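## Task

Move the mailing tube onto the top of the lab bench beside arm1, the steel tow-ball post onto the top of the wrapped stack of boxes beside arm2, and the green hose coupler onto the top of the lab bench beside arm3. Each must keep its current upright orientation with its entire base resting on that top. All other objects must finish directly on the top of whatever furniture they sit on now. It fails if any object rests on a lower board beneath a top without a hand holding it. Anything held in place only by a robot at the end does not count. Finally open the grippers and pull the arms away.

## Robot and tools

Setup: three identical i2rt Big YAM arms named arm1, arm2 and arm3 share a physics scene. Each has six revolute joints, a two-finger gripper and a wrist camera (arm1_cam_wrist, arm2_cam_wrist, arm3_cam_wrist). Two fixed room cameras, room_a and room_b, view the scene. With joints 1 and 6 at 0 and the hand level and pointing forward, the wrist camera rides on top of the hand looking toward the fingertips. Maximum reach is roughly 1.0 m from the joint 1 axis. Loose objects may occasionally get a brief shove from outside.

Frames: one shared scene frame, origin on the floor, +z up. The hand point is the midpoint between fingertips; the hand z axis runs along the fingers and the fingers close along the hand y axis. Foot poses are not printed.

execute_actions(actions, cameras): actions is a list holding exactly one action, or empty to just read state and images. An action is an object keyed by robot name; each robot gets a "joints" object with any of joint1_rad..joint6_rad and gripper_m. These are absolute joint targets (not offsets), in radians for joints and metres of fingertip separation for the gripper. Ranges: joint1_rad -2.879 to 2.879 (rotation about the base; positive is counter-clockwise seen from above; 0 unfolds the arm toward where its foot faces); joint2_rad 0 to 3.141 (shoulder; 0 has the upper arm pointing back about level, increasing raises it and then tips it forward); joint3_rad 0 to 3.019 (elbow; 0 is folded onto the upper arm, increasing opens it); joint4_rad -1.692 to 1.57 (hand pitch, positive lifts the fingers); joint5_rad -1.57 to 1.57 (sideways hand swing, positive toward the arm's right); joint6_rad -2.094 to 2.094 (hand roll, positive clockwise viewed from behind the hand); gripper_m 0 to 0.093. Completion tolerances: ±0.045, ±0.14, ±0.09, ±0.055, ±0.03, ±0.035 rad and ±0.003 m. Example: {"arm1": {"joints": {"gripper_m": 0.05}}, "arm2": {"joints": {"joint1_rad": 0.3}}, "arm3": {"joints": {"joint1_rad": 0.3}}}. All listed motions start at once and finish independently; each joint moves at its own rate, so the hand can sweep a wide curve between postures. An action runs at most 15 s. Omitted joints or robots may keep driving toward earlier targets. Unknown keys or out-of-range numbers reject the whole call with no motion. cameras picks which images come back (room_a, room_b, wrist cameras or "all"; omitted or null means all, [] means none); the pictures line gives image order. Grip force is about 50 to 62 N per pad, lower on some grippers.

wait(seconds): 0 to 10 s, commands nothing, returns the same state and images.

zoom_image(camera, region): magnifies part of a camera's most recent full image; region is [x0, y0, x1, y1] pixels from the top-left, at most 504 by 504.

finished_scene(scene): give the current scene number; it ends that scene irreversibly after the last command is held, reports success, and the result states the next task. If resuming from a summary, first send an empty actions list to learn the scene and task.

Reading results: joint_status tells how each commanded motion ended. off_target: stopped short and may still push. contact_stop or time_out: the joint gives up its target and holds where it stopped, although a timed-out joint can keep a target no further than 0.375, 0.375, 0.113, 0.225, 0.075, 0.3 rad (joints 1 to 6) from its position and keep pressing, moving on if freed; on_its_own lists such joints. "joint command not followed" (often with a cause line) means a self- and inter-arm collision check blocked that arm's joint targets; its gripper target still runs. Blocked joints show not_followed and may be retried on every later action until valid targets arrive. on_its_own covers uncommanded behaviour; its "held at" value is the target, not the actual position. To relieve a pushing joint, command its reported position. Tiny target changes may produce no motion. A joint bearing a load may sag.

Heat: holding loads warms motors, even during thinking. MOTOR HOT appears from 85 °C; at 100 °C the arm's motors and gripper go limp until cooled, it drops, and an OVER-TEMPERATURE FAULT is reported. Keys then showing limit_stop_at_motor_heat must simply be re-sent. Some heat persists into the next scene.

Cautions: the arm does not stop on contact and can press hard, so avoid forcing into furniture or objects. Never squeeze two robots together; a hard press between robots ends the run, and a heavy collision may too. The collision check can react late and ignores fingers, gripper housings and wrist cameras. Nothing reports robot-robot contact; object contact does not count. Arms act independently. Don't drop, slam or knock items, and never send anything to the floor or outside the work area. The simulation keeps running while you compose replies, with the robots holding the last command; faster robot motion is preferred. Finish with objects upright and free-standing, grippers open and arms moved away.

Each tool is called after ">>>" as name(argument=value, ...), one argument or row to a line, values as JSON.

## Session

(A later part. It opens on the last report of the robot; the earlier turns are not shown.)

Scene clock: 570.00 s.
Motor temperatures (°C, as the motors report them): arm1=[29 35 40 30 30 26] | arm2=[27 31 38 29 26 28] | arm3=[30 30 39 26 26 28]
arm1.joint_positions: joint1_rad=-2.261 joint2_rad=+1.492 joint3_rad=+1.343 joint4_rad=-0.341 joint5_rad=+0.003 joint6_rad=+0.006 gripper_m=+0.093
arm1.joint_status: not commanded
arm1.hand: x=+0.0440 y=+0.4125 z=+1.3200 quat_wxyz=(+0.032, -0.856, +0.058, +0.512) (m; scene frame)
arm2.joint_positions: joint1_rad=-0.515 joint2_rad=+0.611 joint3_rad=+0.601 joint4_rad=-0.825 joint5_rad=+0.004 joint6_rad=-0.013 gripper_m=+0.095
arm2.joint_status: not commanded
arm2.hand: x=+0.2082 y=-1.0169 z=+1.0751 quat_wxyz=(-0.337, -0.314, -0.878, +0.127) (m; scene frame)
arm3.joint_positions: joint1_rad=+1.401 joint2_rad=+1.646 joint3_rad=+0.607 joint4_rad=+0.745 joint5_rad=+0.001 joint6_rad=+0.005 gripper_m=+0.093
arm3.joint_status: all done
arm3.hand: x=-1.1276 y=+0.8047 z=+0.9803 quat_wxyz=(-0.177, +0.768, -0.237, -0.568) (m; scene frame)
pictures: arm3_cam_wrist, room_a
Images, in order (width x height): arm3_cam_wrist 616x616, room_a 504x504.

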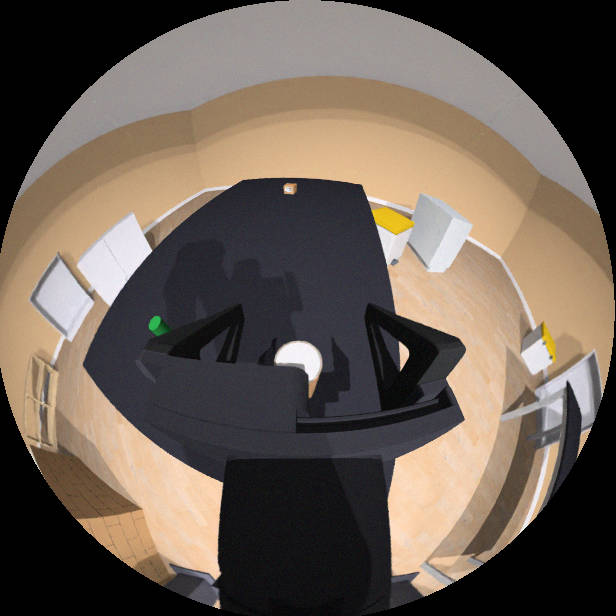

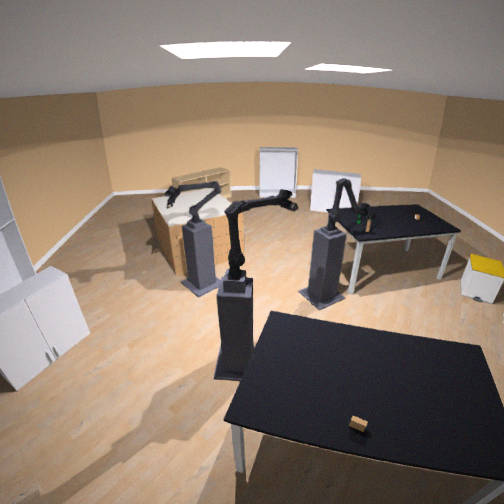

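>>> execute_actions(
  actions=[
    {"arm3": {"joints": {"joint1_rad": 1.418, "joint2_rad": 2.25, "joint4_rad": 1.31}}},
  ],
  cameras=[],
)

>>> execute_actions(
  actions=[
    {"arm3": {"joints": {"joint3_rad": 0.71}}},
  ],
  cameras=["arm3_cam_wrist", "room_a"],
)

>>> zoom_image(
  camera="room_a",
  region=[320, 170, 420, 260],
)

Scene clock: 596.23 s.
Motor temperatures (°C, as the motors report them): arm1=[29 35 40 30 30 26] | arm2=[27 31 38 29 26 28] | arm3=[30 30 39 26 26 28]
arm1.joint_positions: joint1_rad=-2.261 joint2_rad=+1.492 joint3_rad=+1.343 joint4_rad=-0.341 joint5_rad=+0.003 joint6_rad=+0.006 gripper_m=+0.093
arm1.joint_status: not commanded
arm1.hand: x=+0.0440 y=+0.4125 z=+1.3200 quat_wxyz=(+0.032, -0.856, +0.058, +0.512) (m; scene frame)
arm2.joint_positions: joint1_rad=-0.515 joint2_rad=+0.611 joint3_rad=+0.601 joint4_rad=-0.825 joint5_rad=+0.004 joint6_rad=-0.013 gripper_m=+0.095
arm2.joint_status: not commanded
arm2.hand: x=+0.2082 y=-1.0169 z=+1.0751 quat_wxyz=(-0.337, -0.314, -0.878, +0.127) (m; scene frame)
arm3.joint_positions: joint1_rad=+1.410 joint2_rad=+2.251 joint3_rad=+0.602 joint4_rad=+1.286 joint5_rad=+0.001 joint6_rad=+0.005 gripper_m=+0.093
arm3.joint_status: all done
arm3.hand: x=-1.1009 y=+0.7826 z=+0.7922 quat_wxyz=(-0.166, +0.788, -0.239, -0.542) (m; scene frame)
pictures: none
No camera images: the call's "cameras" was empty. Leave "cameras" out to get every camera's image.

Scene clock: 597.03 s.
Motor temperatures (°C, as the motors report them): arm1=[29 35 40 30 30 26] | arm2=[27 31 38 29 26 28] | arm3=[30 30 38 26 26 28]
arm1.joint_positions: joint1_rad=-2.261 joint2_rad=+1.492 joint3_rad=+1.343 joint4_rad=-0.341 joint5_rad=+0.003 joint6_rad=+0.006 gripper_m=+0.093
arm1.joint_status: not commanded
arm1.hand: x=+0.0440 y=+0.4125 z=+1.3200 quat_wxyz=(+0.032, -0.856, +0.058, +0.512) (m; scene frame)
arm2.joint_positions: joint1_rad=-0.515 joint2_rad=+0.611 joint3_rad=+0.601 joint4_rad=-0.825 joint5_rad=+0.004 joint6_rad=-0.013 gripper_m=+0.095
arm2.joint_status: not commanded
arm2.hand: x=+0.2082 y=-1.0169 z=+1.0751 quat_wxyz=(-0.337, -0.314, -0.878, +0.127) (m; scene frame)
arm3.joint_positions: joint1_rad=+1.410 joint2_rad=+2.251 joint3_rad=+0.709 joint4_rad=+1.289 joint5_rad=+0.001 joint6_rad=+0.005 gripper_m=+0.093
arm3.joint_status: all done
arm3.hand: x=-1.1419 y=+0.8097 z=+0.8168 quat_wxyz=(-0.179, +0.757, -0.230, -0.585) (m; scene frame)
pictures: arm3_cam_wrist, room_a
Images, in order (width x height): arm3_cam_wrist 616x616, room_a 504x504.

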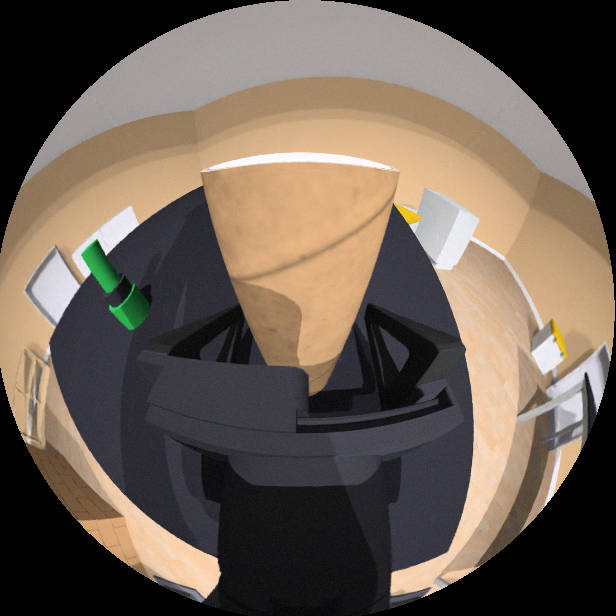

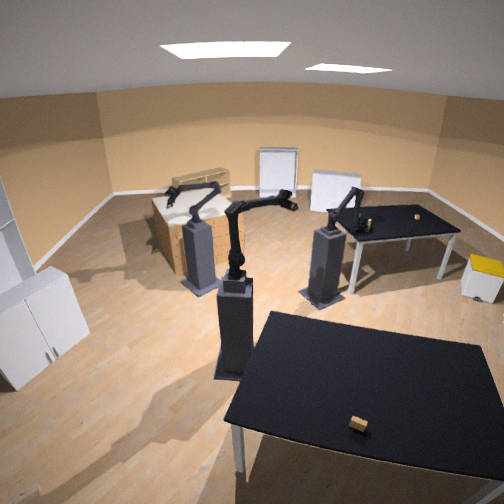

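Region (320, 170, 420, 260) of room_a's 504x504 image, scaled by 5.040, with more detail than that image has; it fills the top 454 rows of this view, and the rest is white.

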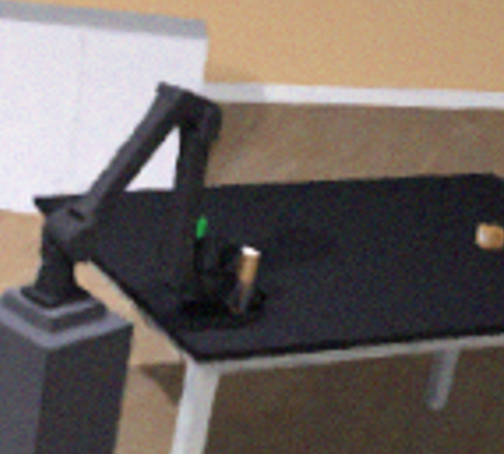

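>>> execute_actions(
  actions=[
    {"arm3": {"joints": {"joint2_rad": 2.292, "joint3_rad": 0.69}}},
  ],
  cameras=[],
)

>>> execute_actions(
  actions=[
    {"arm3": {"joints": {"gripper_m": 0.0}}},
  ],
  cameras=["arm3_cam_wrist"],
)

Scene clock: 606.53 s.
Motor temperatures (°C, as the motors report them): arm1=[29 35 40 30 30 26] | arm2=[27 31 38 29 26 28] | arm3=[30 30 38 26 26 28]
arm1.joint_positions: joint1_rad=-2.261 joint2_rad=+1.492 joint3_rad=+1.343 joint4_rad=-0.341 joint5_rad=+0.003 joint6_rad=+0.006 gripper_m=+0.093
arm1.joint_status: not commanded
arm1.hand: x=+0.0440 y=+0.4125 z=+1.3200 quat_wxyz=(+0.032, -0.856, +0.058, +0.512) (m; scene frame)
arm2.joint_positions: joint1_rad=-0.515 joint2_rad=+0.611 joint3_rad=+0.601 joint4_rad=-0.825 joint5_rad=+0.004 joint6_rad=-0.013 gripper_m=+0.095
arm2.joint_status: not commanded
arm2.hand: x=+0.2082 y=-1.0169 z=+1.0751 quat_wxyz=(-0.337, -0.314, -0.878, +0.127) (m; scene frame)
arm3.joint_positions: joint1_rad=+1.410 joint2_rad=+2.282 joint3_rad=+0.695 joint4_rad=+1.289 joint5_rad=+0.001 joint6_rad=+0.005 gripper_m=+0.093
arm3.joint_status: all done
arm3.hand: x=-1.1313 y=+0.8028 z=+0.7968 quat_wxyz=(-0.174, +0.770, -0.234, -0.568) (m; scene frame)
pictures: none
No camera images: the call's "cameras" was empty. Leave "cameras" out to get every camera's image.

Scene clock: 607.23 s.
Motor temperatures (°C, as the motors report them): arm1=[29 35 40 30 30 26] | arm2=[27 31 38 29 26 28] | arm3=[30 30 38 26 26 28]
arm1.joint_positions: joint1_rad=-2.261 joint2_rad=+1.492 joint3_rad=+1.343 joint4_rad=-0.341 joint5_rad=+0.003 joint6_rad=+0.006 gripper_m=+0.093
arm1.joint_status: not commanded
arm1.hand: x=+0.0440 y=+0.4125 z=+1.3200 quat_wxyz=(+0.032, -0.856, +0.058, +0.512) (m; scene frame)
arm2.joint_positions: joint1_rad=-0.515 joint2_rad=+0.611 joint3_rad=+0.601 joint4_rad=-0.825 joint5_rad=+0.004 joint6_rad=-0.013 gripper_m=+0.095
arm2.joint_status: not commanded
arm2.hand: x=+0.2082 y=-1.0169 z=+1.0751 quat_wxyz=(-0.337, -0.314, -0.878, +0.127) (m; scene frame)
arm3.joint_positions: joint1_rad=+1.410 joint2_rad=+2.282 joint3_rad=+0.695 joint4_rad=+1.289 joint5_rad=+0.001 joint6_rad=+0.005 gripper_m=+0.045
arm3.joint_status: gripper_m off_target (ended at +0.045, target +0.000)
arm3.hand: x=-1.1313 y=+0.8028 z=+0.7968 quat_wxyz=(-0.174, +0.770, -0.234, -0.568) (m; scene frame)
pictures: arm3_cam_wrist
Images, in order (width x height): arm3_cam_wrist 616x616.

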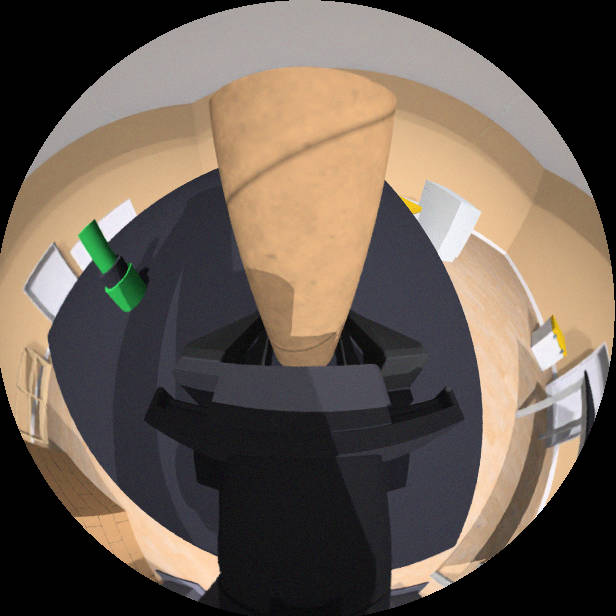

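>>> execute_actions(
  actions=[
    {"arm3": {"joints": {"joint2_rad": 2.12}}},
  ],
  cameras=[],
)

>>> execute_actions(
  actions=[
    {"arm3": {"joints": {"joint1_rad": -1.258, "joint2_rad": 1.79, "joint3_rad": 1.20, "joint4_rad": 0.32}}},
  ],
  cameras=["arm3_cam_wrist", "arm1_cam_wrist", "room_b"],
)

Scene clock: 617.57 s.
Motor temperatures (°C, as the motors report them): arm1=[29 35 40 30 30 26] | arm2=[27 31 38 29 26 28] | arm3=[30 30 38 26 26 28]
arm1.joint_positions: joint1_rad=-2.261 joint2_rad=+1.492 joint3_rad=+1.343 joint4_rad=-0.341 joint5_rad=+0.003 joint6_rad=+0.006 gripper_m=+0.093
arm1.joint_status: not commanded
arm1.hand: x=+0.0440 y=+0.4125 z=+1.3200 quat_wxyz=(+0.032, -0.856, +0.058, +0.512) (m; scene frame)
arm2.joint_positions: joint1_rad=-0.515 joint2_rad=+0.611 joint3_rad=+0.601 joint4_rad=-0.825 joint5_rad=+0.004 joint6_rad=-0.013 gripper_m=+0.095
arm2.joint_status: not commanded
arm2.hand: x=+0.2082 y=-1.0169 z=+1.0751 quat_wxyz=(-0.337, -0.314, -0.878, +0.127) (m; scene frame)
arm3.joint_positions: joint1_rad=+1.410 joint2_rad=+2.107 joint3_rad=+0.691 joint4_rad=+1.293 joint5_rad=+0.001 joint6_rad=+0.005 gripper_m=+0.045
arm3.joint_status: all done
arm3.hand: x=-1.1543 y=+0.8175 z=+0.8913 quat_wxyz=(-0.193, +0.718, -0.217, -0.633) (m; scene frame)
pictures: none
No camera images: the call's "cameras" was empty. Leave "cameras" out to get every camera's image.

Scene clock: 620.10 s.
Motor temperatures (°C, as the motors report them): arm1=[29 35 40 30 30 26] | arm2=[27 31 38 29 26 28] | arm3=[30 30 38 26 26 28]
arm1.joint_positions: joint1_rad=-2.261 joint2_rad=+1.492 joint3_rad=+1.343 joint4_rad=-0.341 joint5_rad=+0.003 joint6_rad=+0.006 gripper_m=+0.093
arm1.joint_status: not commanded
arm1.hand: x=+0.0440 y=+0.4125 z=+1.3200 quat_wxyz=(+0.032, -0.856, +0.058, +0.512) (m; scene frame)
arm2.joint_positions: joint1_rad=-0.515 joint2_rad=+0.611 joint3_rad=+0.601 joint4_rad=-0.825 joint5_rad=+0.004 joint6_rad=-0.013 gripper_m=+0.095
arm2.joint_status: not commanded
arm2.hand: x=+0.2082 y=-1.0169 z=+1.0751 quat_wxyz=(-0.337, -0.314, -0.878, +0.127) (m; scene frame)
arm3.joint_positions: joint1_rad=-1.266 joint2_rad=+1.808 joint3_rad=+1.202 joint4_rad=+0.334 joint5_rad=+0.002 joint6_rad=+0.005 gripper_m=+0.045
arm3.joint_status: all done
arm3.hand: x=+0.0462 y=+0.4067 z=+1.0812 quat_wxyz=(-0.606, -0.053, -0.793, +0.034) (m; scene frame)
pictures: arm1_cam_wrist, arm3_cam_wrist, room_b
Images, in order (width x height): arm1_cam_wrist 616x616, arm3_cam_wrist 616x616, room_b 504x504.

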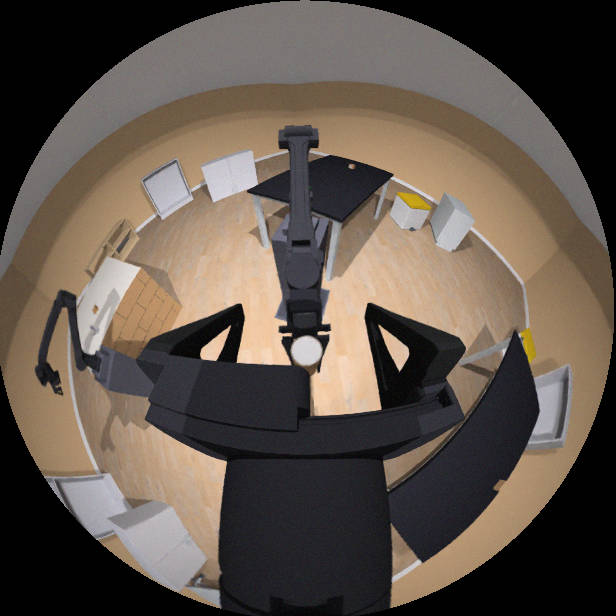

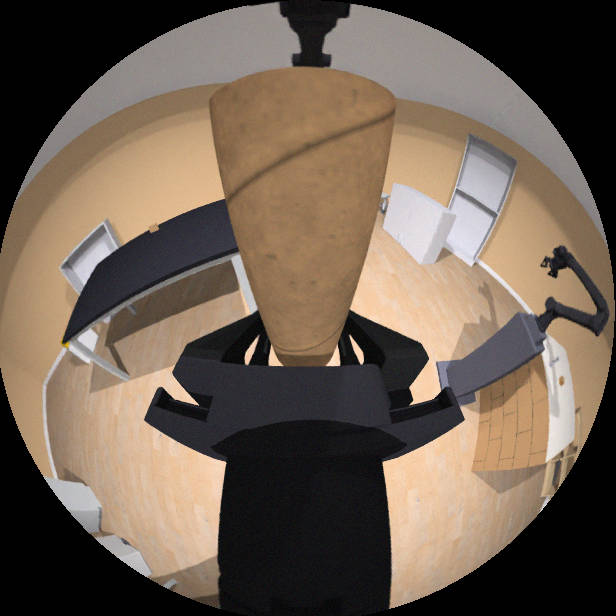

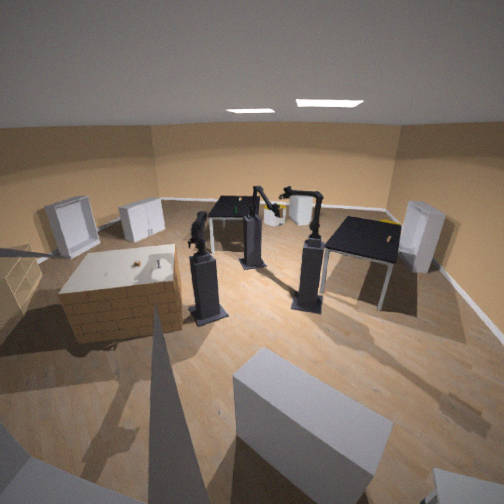

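>>> execute_actions(
  actions=[
    {"arm1": {"joints": {"joint2_rad": 1.712, "joint4_rad": -0.395}}, "arm3": {"joints": {"joint4_rad": 0.295}}},
  ],
  cameras=["arm3_cam_wrist", "arm1_cam_wrist", "room_b"],
)

>>> zoom_image(
  camera="room_b",
  region=[240, 175, 320, 235],
)

Scene clock: 645.03 s.
Motor temperatures (°C, as the motors report them): arm1=[29 35 40 30 30 26] | arm2=[27 31 38 29 26 28] | arm3=[30 31 40 26 26 28]
arm1.joint_positions: joint1_rad=-2.261 joint2_rad=+1.720 joint3_rad=+1.336 joint4_rad=-0.393 joint5_rad=+0.003 joint6_rad=+0.006 gripper_m=+0.093
arm1.joint_status: all done
arm1.hand: x=+0.0243 y=+0.4150 z=+1.1583 quat_wxyz=(+0.024, -0.921, +0.062, +0.385) (m; scene frame)
arm2.joint_positions: joint1_rad=-0.515 joint2_rad=+0.611 joint3_rad=+0.601 joint4_rad=-0.825 joint5_rad=+0.004 joint6_rad=-0.013 gripper_m=+0.095
arm2.joint_status: not commanded
arm2.hand: x=+0.2082 y=-1.0169 z=+1.0751 quat_wxyz=(-0.337, -0.314, -0.878, +0.127) (m; scene frame)
arm3.joint_positions: joint1_rad=-1.266 joint2_rad=+1.808 joint3_rad=+1.202 joint4_rad=+0.308 joint5_rad=+0.002 joint6_rad=+0.005 gripper_m=+0.045
arm3.joint_status: all done
arm3.hand: x=+0.0444 y=+0.4069 z=+1.0750 quat_wxyz=(-0.595, -0.053, -0.801, +0.034) (m; scene frame)
pictures: arm1_cam_wrist, arm3_cam_wrist, room_b
Images, in order (width x height): arm1_cam_wrist 616x616, arm3_cam_wrist 616x616, room_b 504x504.

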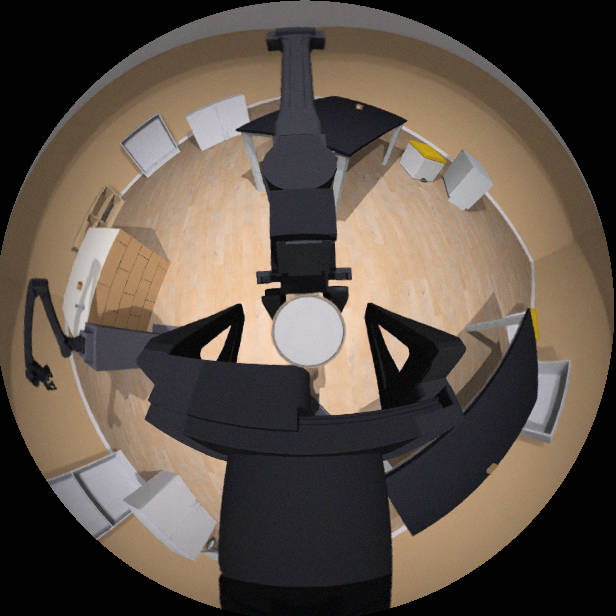

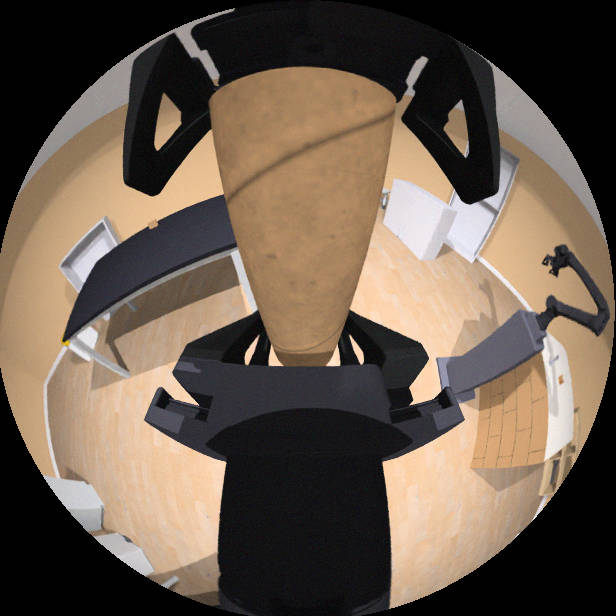

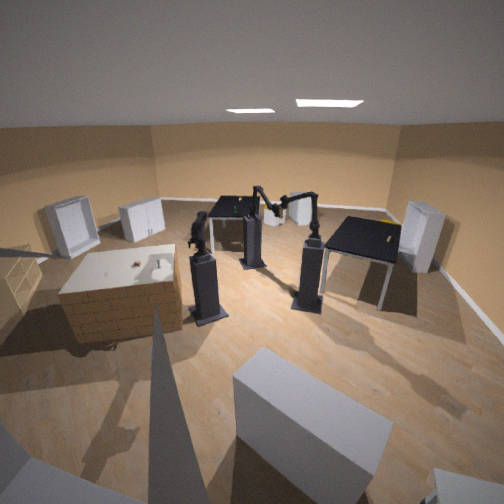

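Region (240, 175, 320, 235) of room_b's 504x504 image, scaled by 6.300, with more detail than that image has; it fills the top 378 rows of this view, and the rest is white.

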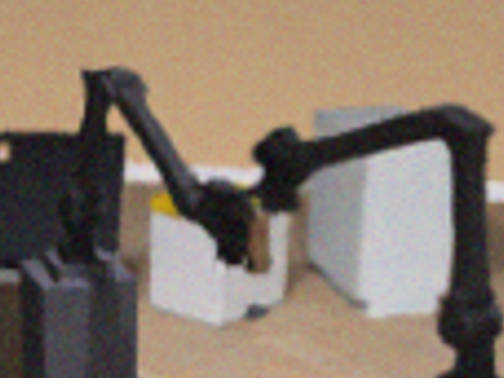

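>>> execute_actions(
  actions=[
    {"arm1": {"joints": {"joint2_rad": 1.742, "joint3_rad": 1.312}}},
  ],
  cameras=["arm3_cam_wrist", "arm1_cam_wrist"],
)

Scene clock: 663.90 s.
Motor temperatures (°C, as the motors report them): arm1=[29 36 40 30 30 26] | arm2=[27 31 38 29 26 28] | arm3=[30 31 40 26 26 28]
arm1.joint_positions: joint1_rad=-2.261 joint2_rad=+1.721 joint3_rad=+1.321 joint4_rad=-0.393 joint5_rad=+0.003 joint6_rad=+0.006 gripper_m=+0.093
arm1.joint_status: all done
arm1.hand: x=+0.0288 y=+0.4145 z=+1.1500 quat_wxyz=(+0.024, -0.924, +0.062, +0.377) (m; scene frame)
arm2.joint_positions: joint1_rad=-0.515 joint2_rad=+0.611 joint3_rad=+0.601 joint4_rad=-0.825 joint5_rad=+0.004 joint6_rad=-0.013 gripper_m=+0.095
arm2.joint_status: not commanded
arm2.hand: x=+0.2082 y=-1.0169 z=+1.0751 quat_wxyz=(-0.337, -0.314, -0.878, +0.127) (m; scene frame)
arm3.joint_positions: joint1_rad=-1.266 joint2_rad=+1.808 joint3_rad=+1.202 joint4_rad=+0.308 joint5_rad=+0.002 joint6_rad=+0.005 gripper_m=+0.045
arm3.joint_status: not commanded
arm3.hand: x=+0.0444 y=+0.4069 z=+1.0750 quat_wxyz=(-0.595, -0.053, -0.801, +0.034) (m; scene frame)
pictures: arm1_cam_wrist, arm3_cam_wrist
Images, in order (width x height): arm1_cam_wrist 616x616, arm3_cam_wrist 616x616.

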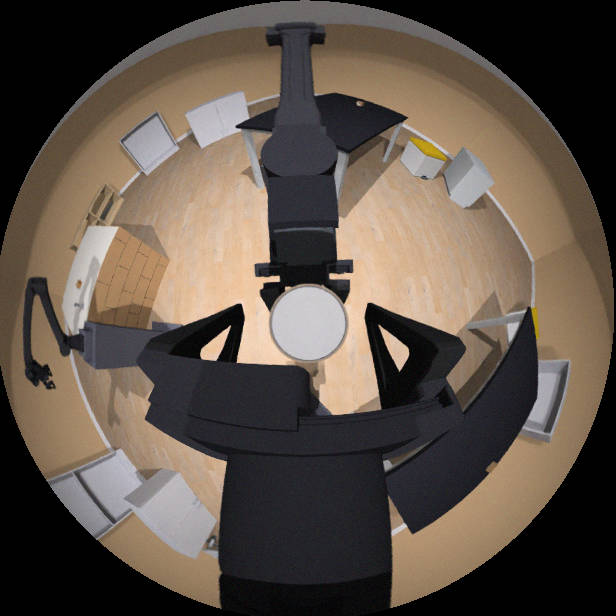

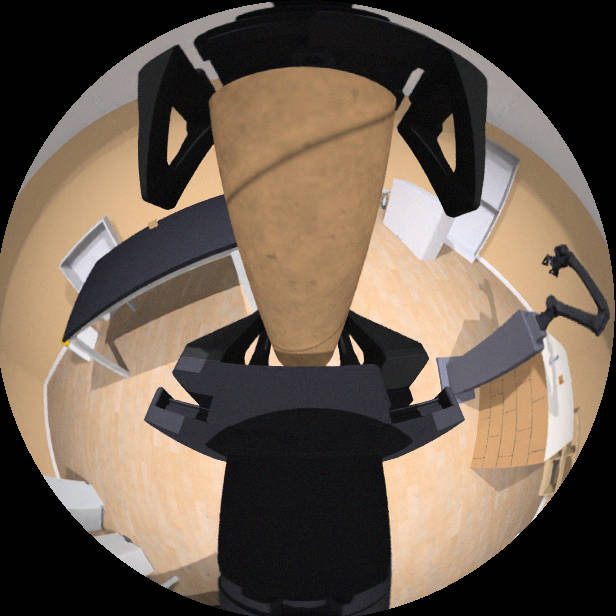

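>>> execute_actions(
  actions=[
    {"arm1": {"joints": {"joint2_rad": 1.756}}},
  ],
  cameras=["arm3_cam_wrist", "arm1_cam_wrist"],
)

Scene clock: 668.47 s.
Motor temperatures (°C, as the motors report them): arm1=[29 35 40 30 30 26] | arm2=[27 31 38 29 26 28] | arm3=[30 31 40 26 26 28]
arm1.joint_positions: joint1_rad=-2.261 joint2_rad=+1.736 joint3_rad=+1.321 joint4_rad=-0.393 joint5_rad=+0.003 joint6_rad=+0.006 gripper_m=+0.093
arm1.joint_status: all done
arm1.hand: x=+0.0283 y=+0.4145 z=+1.1406 quat_wxyz=(+0.023, -0.926, +0.062, +0.371) (m; scene frame)
arm2.joint_positions: joint1_rad=-0.515 joint2_rad=+0.611 joint3_rad=+0.601 joint4_rad=-0.825 joint5_rad=+0.004 joint6_rad=-0.013 gripper_m=+0.095
arm2.joint_status: not commanded
arm2.hand: x=+0.2082 y=-1.0169 z=+1.0751 quat_wxyz=(-0.337, -0.314, -0.878, +0.127) (m; scene frame)
arm3.joint_positions: joint1_rad=-1.266 joint2_rad=+1.808 joint3_rad=+1.202 joint4_rad=+0.308 joint5_rad=+0.002 joint6_rad=+0.005 gripper_m=+0.045
arm3.joint_status: not commanded
arm3.hand: x=+0.0444 y=+0.4069 z=+1.0750 quat_wxyz=(-0.595, -0.053, -0.801, +0.034) (m; scene frame)
pictures: arm1_cam_wrist, arm3_cam_wrist
Images, in order (width x height): arm1_cam_wrist 616x616, arm3_cam_wrist 616x616.

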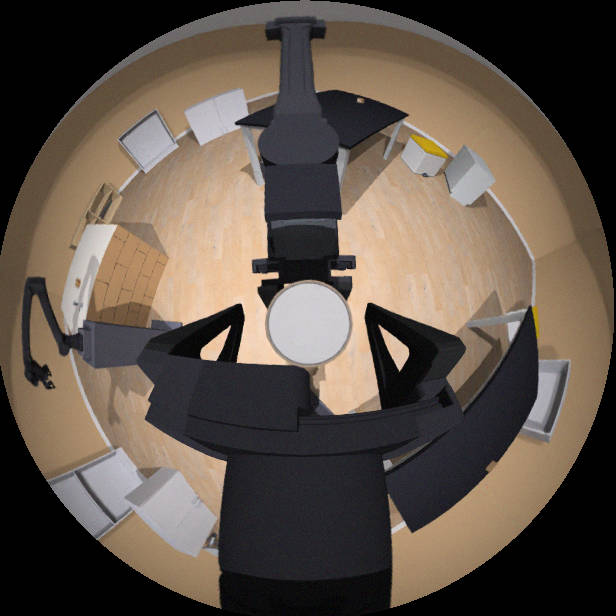

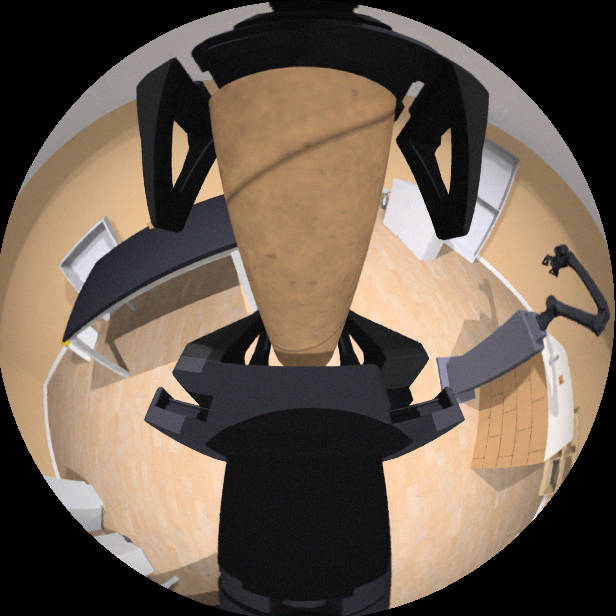

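>>> execute_actions(
  actions=[
    {"arm1": {"joints": {"gripper_m": 0.0}}},
  ],
  cameras=["arm3_cam_wrist", "arm1_cam_wrist"],
)

Scene clock: 672.27 s.
Motor temperatures (°C, as the motors report them): arm1=[29 35 40 30 30 26] | arm2=[27 31 38 29 26 28] | arm3=[30 31 40 26 26 28]
arm1.joint_positions: joint1_rad=-2.261 joint2_rad=+1.736 joint3_rad=+1.321 joint4_rad=-0.393 joint5_rad=+0.004 joint6_rad=+0.006 gripper_m=+0.046
arm1.joint_status: gripper_m off_target (ended at +0.046, target +0.000)
arm1.hand: x=+0.0284 y=+0.4150 z=+1.1406 quat_wxyz=(+0.024, -0.926, +0.062, +0.371) (m; scene frame)
arm2.joint_positions: joint1_rad=-0.515 joint2_rad=+0.611 joint3_rad=+0.601 joint4_rad=-0.825 joint5_rad=+0.004 joint6_rad=-0.013 gripper_m=+0.095
arm2.joint_status: not commanded
arm2.hand: x=+0.2082 y=-1.0169 z=+1.0751 quat_wxyz=(-0.337, -0.314, -0.878, +0.127) (m; scene frame)
arm3.joint_positions: joint1_rad=-1.266 joint2_rad=+1.807 joint3_rad=+1.202 joint4_rad=+0.307 joint5_rad=+0.004 joint6_rad=+0.008 gripper_m=+0.045
arm3.joint_status: not commanded
arm3.hand: x=+0.0443 y=+0.4062 z=+1.0751 quat_wxyz=(-0.595, -0.055, -0.801, +0.034) (m; scene frame)
pictures: arm1_cam_wrist, arm3_cam_wrist
Images, in order (width x height): arm1_cam_wrist 616x616, arm3_cam_wrist 616x616.

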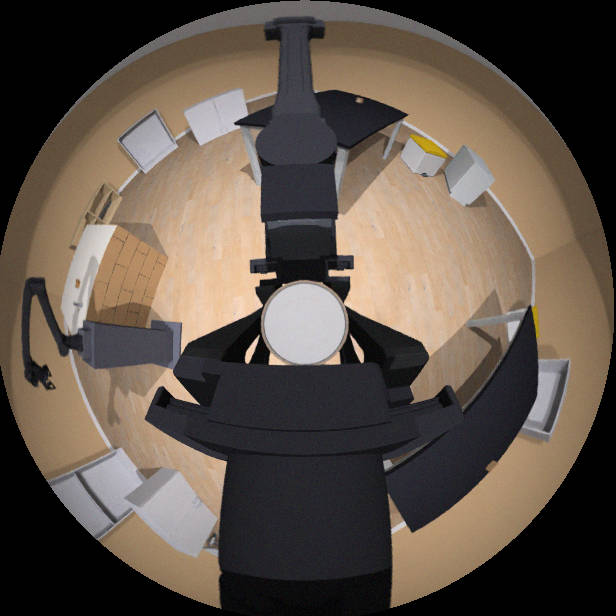

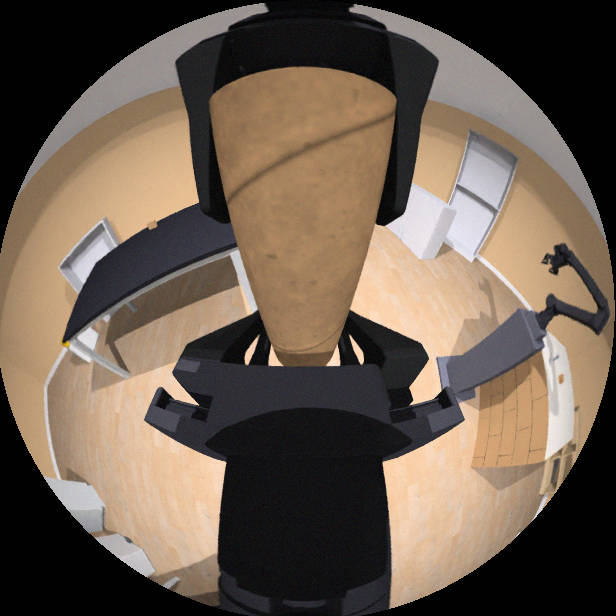

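>>> execute_actions(
  actions=[
    {"arm3": {"joints": {"gripper_m": 0.093}}},
  ],
  cameras=[],
)

>>> execute_actions(
  actions=[
    {"arm3": {"joints": {"joint3_rad": 0.9}}},
  ],
  cameras=["arm3_cam_wrist", "arm1_cam_wrist"],
)

Scene clock: 695.07 s.
Motor temperatures (°C, as the motors report them): arm1=[29 35 39 30 30 26] | arm2=[27 31 39 29 26 28] | arm3=[30 31 40 26 26 28]
arm1.joint_positions: joint1_rad=-2.261 joint2_rad=+1.736 joint3_rad=+1.321 joint4_rad=-0.393 joint5_rad=+0.003 joint6_rad=+0.006 gripper_m=+0.046
arm1.joint_status: not commanded
arm1.hand: x=+0.0284 y=+0.4148 z=+1.1403 quat_wxyz=(+0.023, -0.926, +0.062, +0.371) (m; scene frame)
arm2.joint_positions: joint1_rad=-0.515 joint2_rad=+0.611 joint3_rad=+0.601 joint4_rad=-0.825 joint5_rad=+0.004 joint6_rad=-0.013 gripper_m=+0.095
arm2.joint_status: not commanded
arm2.hand: x=+0.2082 y=-1.0169 z=+1.0751 quat_wxyz=(-0.337, -0.314, -0.878, +0.127) (m; scene frame)
arm3.joint_positions: joint1_rad=-1.266 joint2_rad=+1.807 joint3_rad=+1.202 joint4_rad=+0.307 joint5_rad=+0.002 joint6_rad=+0.008 gripper_m=+0.093
arm3.joint_status: all done
arm3.hand: x=+0.0443 y=+0.4068 z=+1.0751 quat_wxyz=(-0.595, -0.055, -0.801, +0.033) (m; scene frame)
pictures: none
No camera images: the call's "cameras" was empty. Leave "cameras" out to get every camera's image.

Scene clock: 696.20 s.
Motor temperatures (°C, as the motors report them): arm1=[29 35 39 30 30 26] | arm2=[27 31 39 29 26 28] | arm3=[30 31 40 26 26 28]
arm1.joint_positions: joint1_rad=-2.261 joint2_rad=+1.736 joint3_rad=+1.321 joint4_rad=-0.393 joint5_rad=+0.003 joint6_rad=+0.006 gripper_m=+0.046
arm1.joint_status: not commanded
arm1.hand: x=+0.0284 y=+0.4148 z=+1.1403 quat_wxyz=(+0.023, -0.926, +0.062, +0.371) (m; scene frame)
arm2.joint_positions: joint1_rad=-0.515 joint2_rad=+0.611 joint3_rad=+0.601 joint4_rad=-0.825 joint5_rad=+0.004 joint6_rad=-0.013 gripper_m=+0.095
arm2.joint_status: not commanded
arm2.hand: x=+0.2082 y=-1.0169 z=+1.0751 quat_wxyz=(-0.337, -0.314, -0.878, +0.127) (m; scene frame)
arm3.joint_positions: joint1_rad=-1.266 joint2_rad=+1.789 joint3_rad=+0.896 joint4_rad=+0.302 joint5_rad=+0.002 joint6_rad=+0.008 gripper_m=+0.093
arm3.joint_status: all done
arm3.hand: x=-0.0663 y=+0.4212 z=+0.9321 quat_wxyz=(-0.471, -0.059, -0.880, +0.026) (m; scene frame)
pictures: arm1_cam_wrist, arm3_cam_wrist
Images, in order (width x height): arm1_cam_wrist 616x616, arm3_cam_wrist 616x616.

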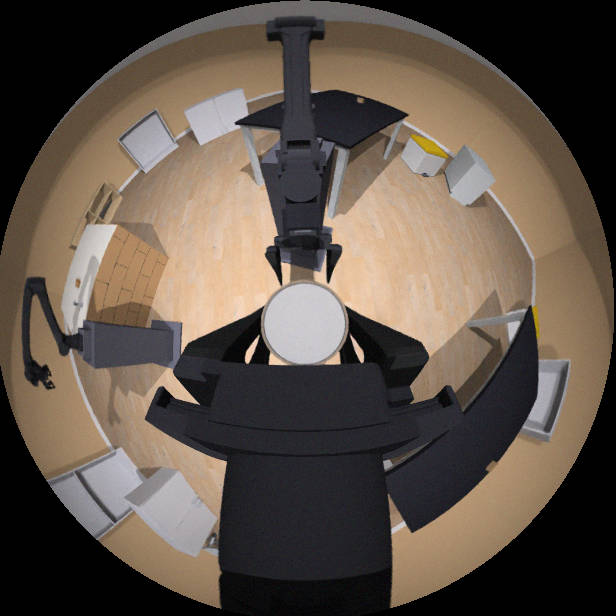

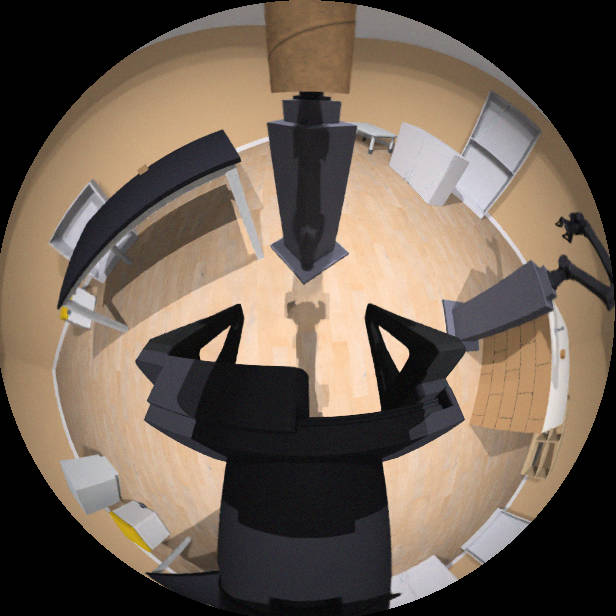

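>>> execute_actions(
  actions=[
    {"arm1": {"joints": {"joint1_rad": 2.2, "joint2_rad": 2.05, "joint3_rad": 1.135, "joint4_rad": 0.135}}, "arm3": {"joints": {"joint1_rad": -0.87, "joint2_rad": 2.0, "joint3_rad": 0.9, "joint4_rad": 1.3}}},
  ],
  cameras=["arm3_cam_wrist", "arm1_cam_wrist", "room_a"],
)

Scene clock: 707.90 s.
Motor temperatures (°C, as the motors report them): arm1=[29 36 39 30 30 26] | arm2=[27 31 39 29 26 28] | arm3=[30 31 40 26 26 28]
arm1.joint_positions: joint1_rad=+2.208 joint2_rad=+2.051 joint3_rad=+1.132 joint4_rad=+0.129 joint5_rad=-0.002 joint6_rad=+0.006 gripper_m=+0.046
arm1.joint_status: all done
arm1.hand: x=+0.9334 y=+0.9461 z=+0.9375 quat_wxyz=(-0.314, +0.521, -0.764, -0.216) (m; scene frame)
arm2.joint_positions: joint1_rad=-0.515 joint2_rad=+0.611 joint3_rad=+0.601 joint4_rad=-0.825 joint5_rad=+0.004 joint6_rad=-0.013 gripper_m=+0.095
arm2.joint_status: not commanded
arm2.hand: x=+0.2082 y=-1.0169 z=+1.0751 quat_wxyz=(-0.337, -0.314, -0.878, +0.127) (m; scene frame)
arm3.joint_positions: joint1_rad=-0.868 joint2_rad=+2.009 joint3_rad=+0.896 joint4_rad=+1.277 joint5_rad=-0.002 joint6_rad=+0.007 gripper_m=+0.093
arm3.joint_status: all done
arm3.hand: x=-0.0450 y=+0.6747 z=+1.0245 quat_wxyz=(-0.757, +0.086, -0.639, -0.109) (m; scene frame)
pictures: arm1_cam_wrist, arm3_cam_wrist, room_a
Images, in order (width x height): arm1_cam_wrist 616x616, arm3_cam_wrist 616x616, room_a 504x504.

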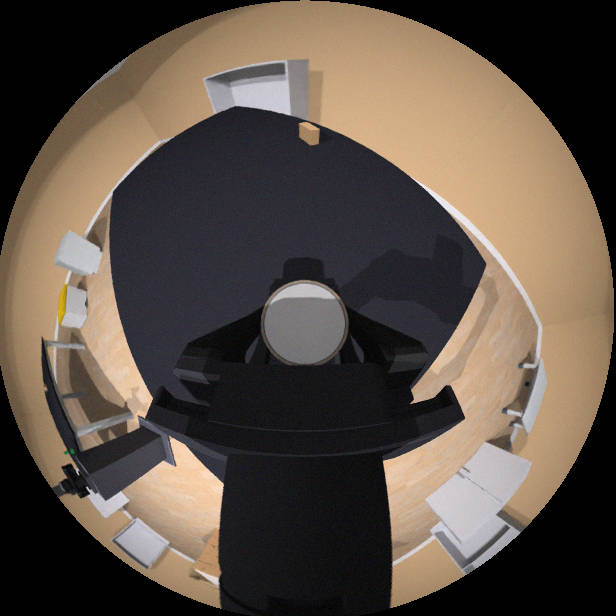

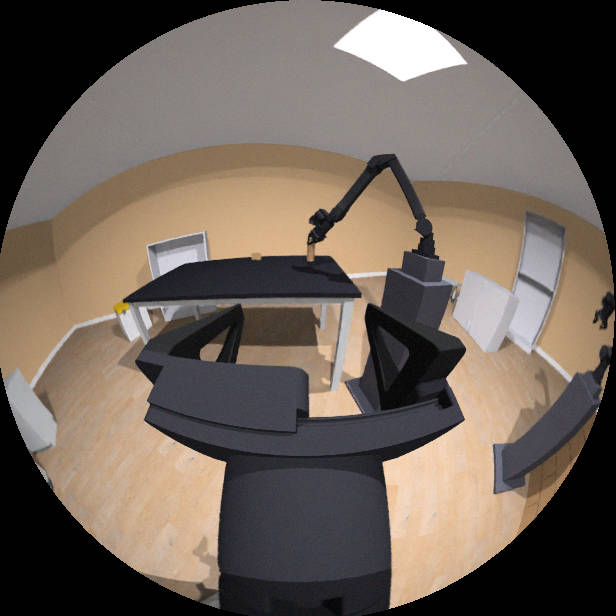

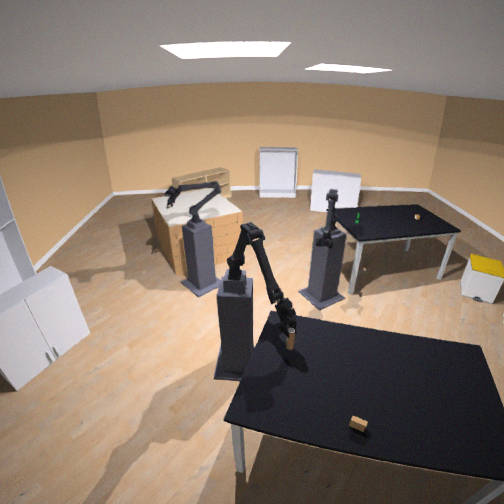

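>>> execute_actions(
  actions=[
    {"arm1": {"joints": {"joint2_rad": 2.146, "joint4_rad": 0.222}}},
  ],
  cameras=["arm3_cam_wrist", "room_a"],
)

>>> zoom_image(
  camera="room_a",
  region=[250, 290, 340, 380],
)

>>> zoom_image(
  camera="arm3_cam_wrist",
  region=[270, 200, 370, 300],
)

Scene clock: 715.80 s.
Motor temperatures (°C, as the motors report them): arm1=[29 36 39 30 30 26] | arm2=[27 31 39 29 26 28] | arm3=[30 31 39 26 26 28]
arm1.joint_positions: joint1_rad=+2.208 joint2_rad=+2.143 joint3_rad=+1.132 joint4_rad=+0.206 joint5_rad=-0.002 joint6_rad=+0.006 gripper_m=+0.046
arm1.joint_status: all done
arm1.hand: x=+0.9319 y=+0.9419 z=+0.8925 quat_wxyz=(-0.308, +0.522, -0.766, -0.212) (m; scene frame)
arm2.joint_positions: joint1_rad=-0.515 joint2_rad=+0.611 joint3_rad=+0.601 joint4_rad=-0.825 joint5_rad=+0.004 joint6_rad=-0.013 gripper_m=+0.095
arm2.joint_status: not commanded
arm2.hand: x=+0.2082 y=-1.0169 z=+1.0751 quat_wxyz=(-0.337, -0.314, -0.878, +0.127) (m; scene frame)
arm3.joint_positions: joint1_rad=-0.868 joint2_rad=+2.009 joint3_rad=+0.896 joint4_rad=+1.277 joint5_rad=-0.002 joint6_rad=+0.007 gripper_m=+0.093
arm3.joint_status: not commanded
arm3.hand: x=-0.0450 y=+0.6747 z=+1.0245 quat_wxyz=(-0.757, +0.086, -0.639, -0.109) (m; scene frame)
pictures: arm3_cam_wrist, room_a
Images, in order (width x height): arm3_cam_wrist 616x616, room_a 504x504.

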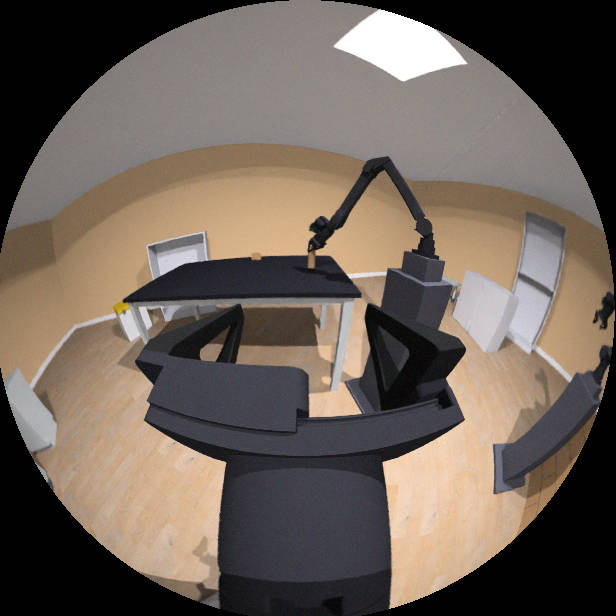

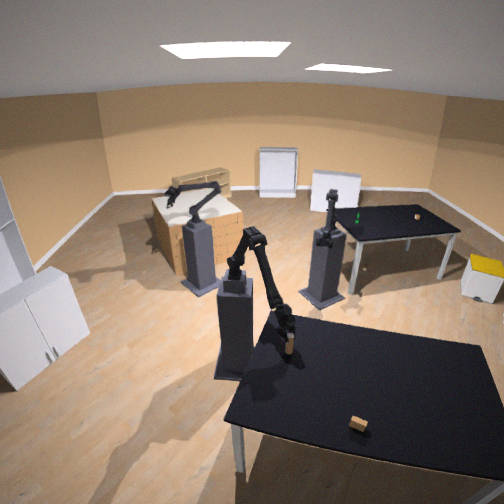

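Region (250, 290, 340, 380) of room_a's 504x504 image, scaled by 5.600, with more detail than that image has.

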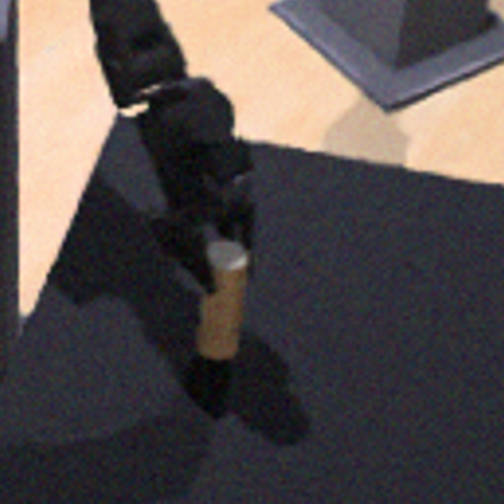

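Region (270, 200, 370, 300) of arm3_cam_wrist's 616x616 image, scaled by 5.040, with more detail than that image has.

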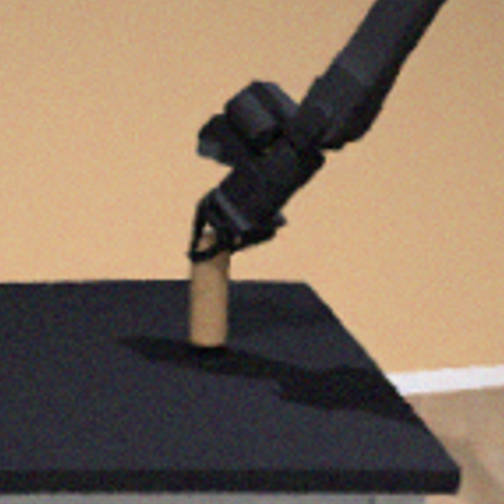

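>>> execute_actions(
  actions=[
    {"arm1": {"joints": {"joint2_rad": 2.19, "joint4_rad": 0.257}}},
  ],
  cameras=["arm3_cam_wrist"],
)

>>> zoom_image(
  camera="arm3_cam_wrist",
  region=[270, 200, 370, 300],
)

Scene clock: 722.00 s.
Motor temperatures (°C, as the motors report them): arm1=[29 36 38 30 30 26] | arm2=[27 31 39 29 26 28] | arm3=[30 31 39 26 26 28]
arm1.joint_positions: joint1_rad=+2.208 joint2_rad=+2.173 joint3_rad=+1.132 joint4_rad=+0.240 joint5_rad=-0.002 joint6_rad=+0.006 gripper_m=+0.046
arm1.joint_status: all done
arm1.hand: x=+0.9316 y=+0.9412 z=+0.8790 quat_wxyz=(-0.309, +0.522, -0.766, -0.213) (m; scene frame)
arm2.joint_positions: joint1_rad=-0.515 joint2_rad=+0.611 joint3_rad=+0.601 joint4_rad=-0.825 joint5_rad=+0.004 joint6_rad=-0.013 gripper_m=+0.095
arm2.joint_status: not commanded
arm2.hand: x=+0.2082 y=-1.0169 z=+1.0751 quat_wxyz=(-0.337, -0.314, -0.878, +0.127) (m; scene frame)
arm3.joint_positions: joint1_rad=-0.868 joint2_rad=+2.009 joint3_rad=+0.896 joint4_rad=+1.277 joint5_rad=-0.002 joint6_rad=+0.007 gripper_m=+0.093
arm3.joint_status: not commanded
arm3.hand: x=-0.0450 y=+0.6747 z=+1.0245 quat_wxyz=(-0.757, +0.086, -0.639, -0.109) (m; scene frame)
pictures: arm3_cam_wrist
Images, in order (width x height): arm3_cam_wrist 616x616.

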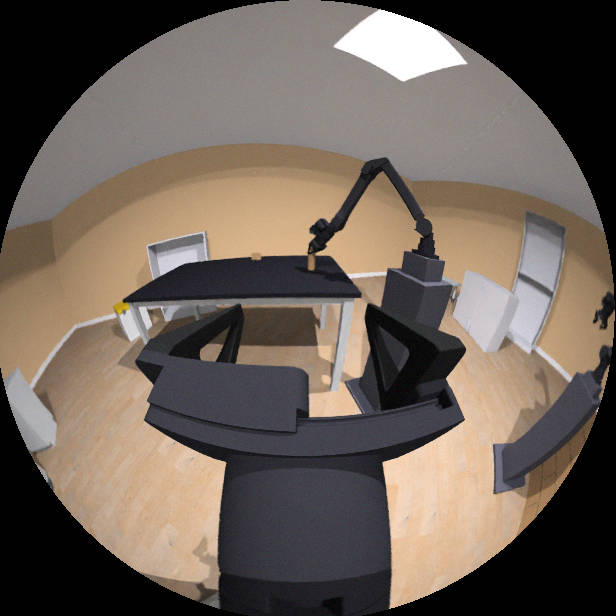

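Region (270, 200, 370, 300) of arm3_cam_wrist's 616x616 image, scaled by 5.040, with more detail than that image has.

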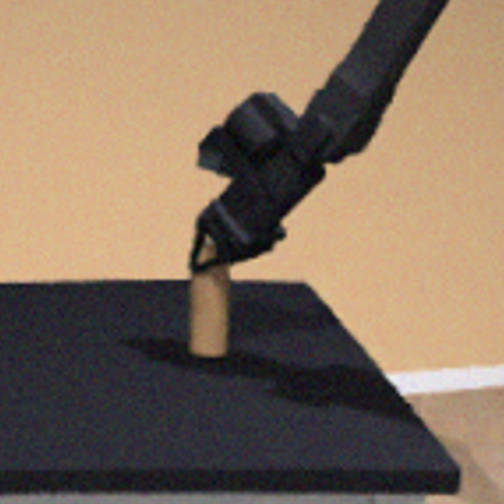

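>>> execute_actions(
  actions=[
    {"arm1": {"joints": {"joint2_rad": 2.22, "joint4_rad": 0.28}}},
  ],
  cameras=["arm3_cam_wrist"],
)

>>> zoom_image(
  camera="arm3_cam_wrist",
  region=[270, 200, 370, 300],
)

Scene clock: 726.97 s.
Motor temperatures (°C, as the motors report them): arm1=[29 36 38 30 30 26] | arm2=[27 31 39 29 26 28] | arm3=[30 31 39 26 26 28]
arm1.joint_positions: joint1_rad=+2.208 joint2_rad=+2.193 joint3_rad=+1.132 joint4_rad=+0.269 joint5_rad=-0.002 joint6_rad=+0.006 gripper_m=+0.046
arm1.joint_status: all done
arm1.hand: x=+0.9318 y=+0.9416 z=+0.8715 quat_wxyz=(-0.313, +0.521, -0.764, -0.216) (m; scene frame)
arm2.joint_positions: joint1_rad=-0.515 joint2_rad=+0.611 joint3_rad=+0.601 joint4_rad=-0.825 joint5_rad=+0.004 joint6_rad=-0.013 gripper_m=+0.095
arm2.joint_status: not commanded
arm2.hand: x=+0.2082 y=-1.0169 z=+1.0751 quat_wxyz=(-0.337, -0.314, -0.878, +0.127) (m; scene frame)
arm3.joint_positions: joint1_rad=-0.868 joint2_rad=+2.009 joint3_rad=+0.896 joint4_rad=+1.277 joint5_rad=-0.002 joint6_rad=+0.007 gripper_m=+0.093
arm3.joint_status: not commanded
arm3.hand: x=-0.0450 y=+0.6747 z=+1.0245 quat_wxyz=(-0.757, +0.086, -0.639, -0.109) (m; scene frame)
pictures: arm3_cam_wrist
Images, in order (width x height): arm3_cam_wrist 616x616.

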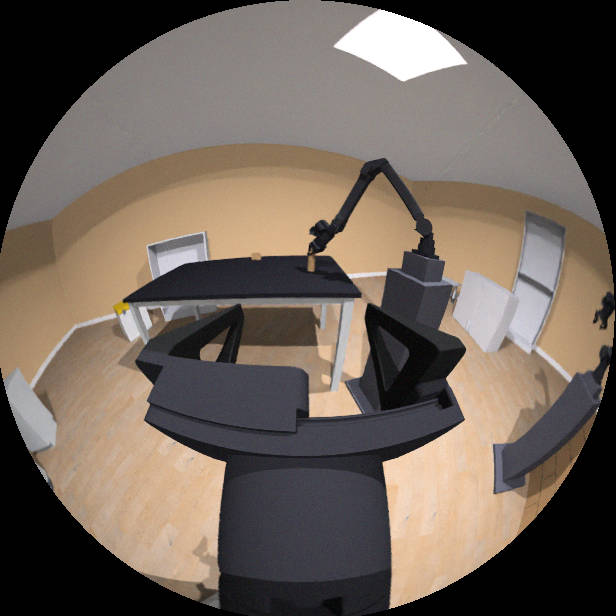

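Region (270, 200, 370, 300) of arm3_cam_wrist's 616x616 image, scaled by 5.040, with more detail than that image has.

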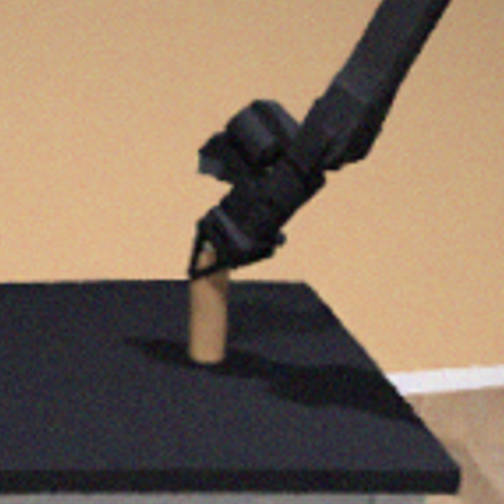

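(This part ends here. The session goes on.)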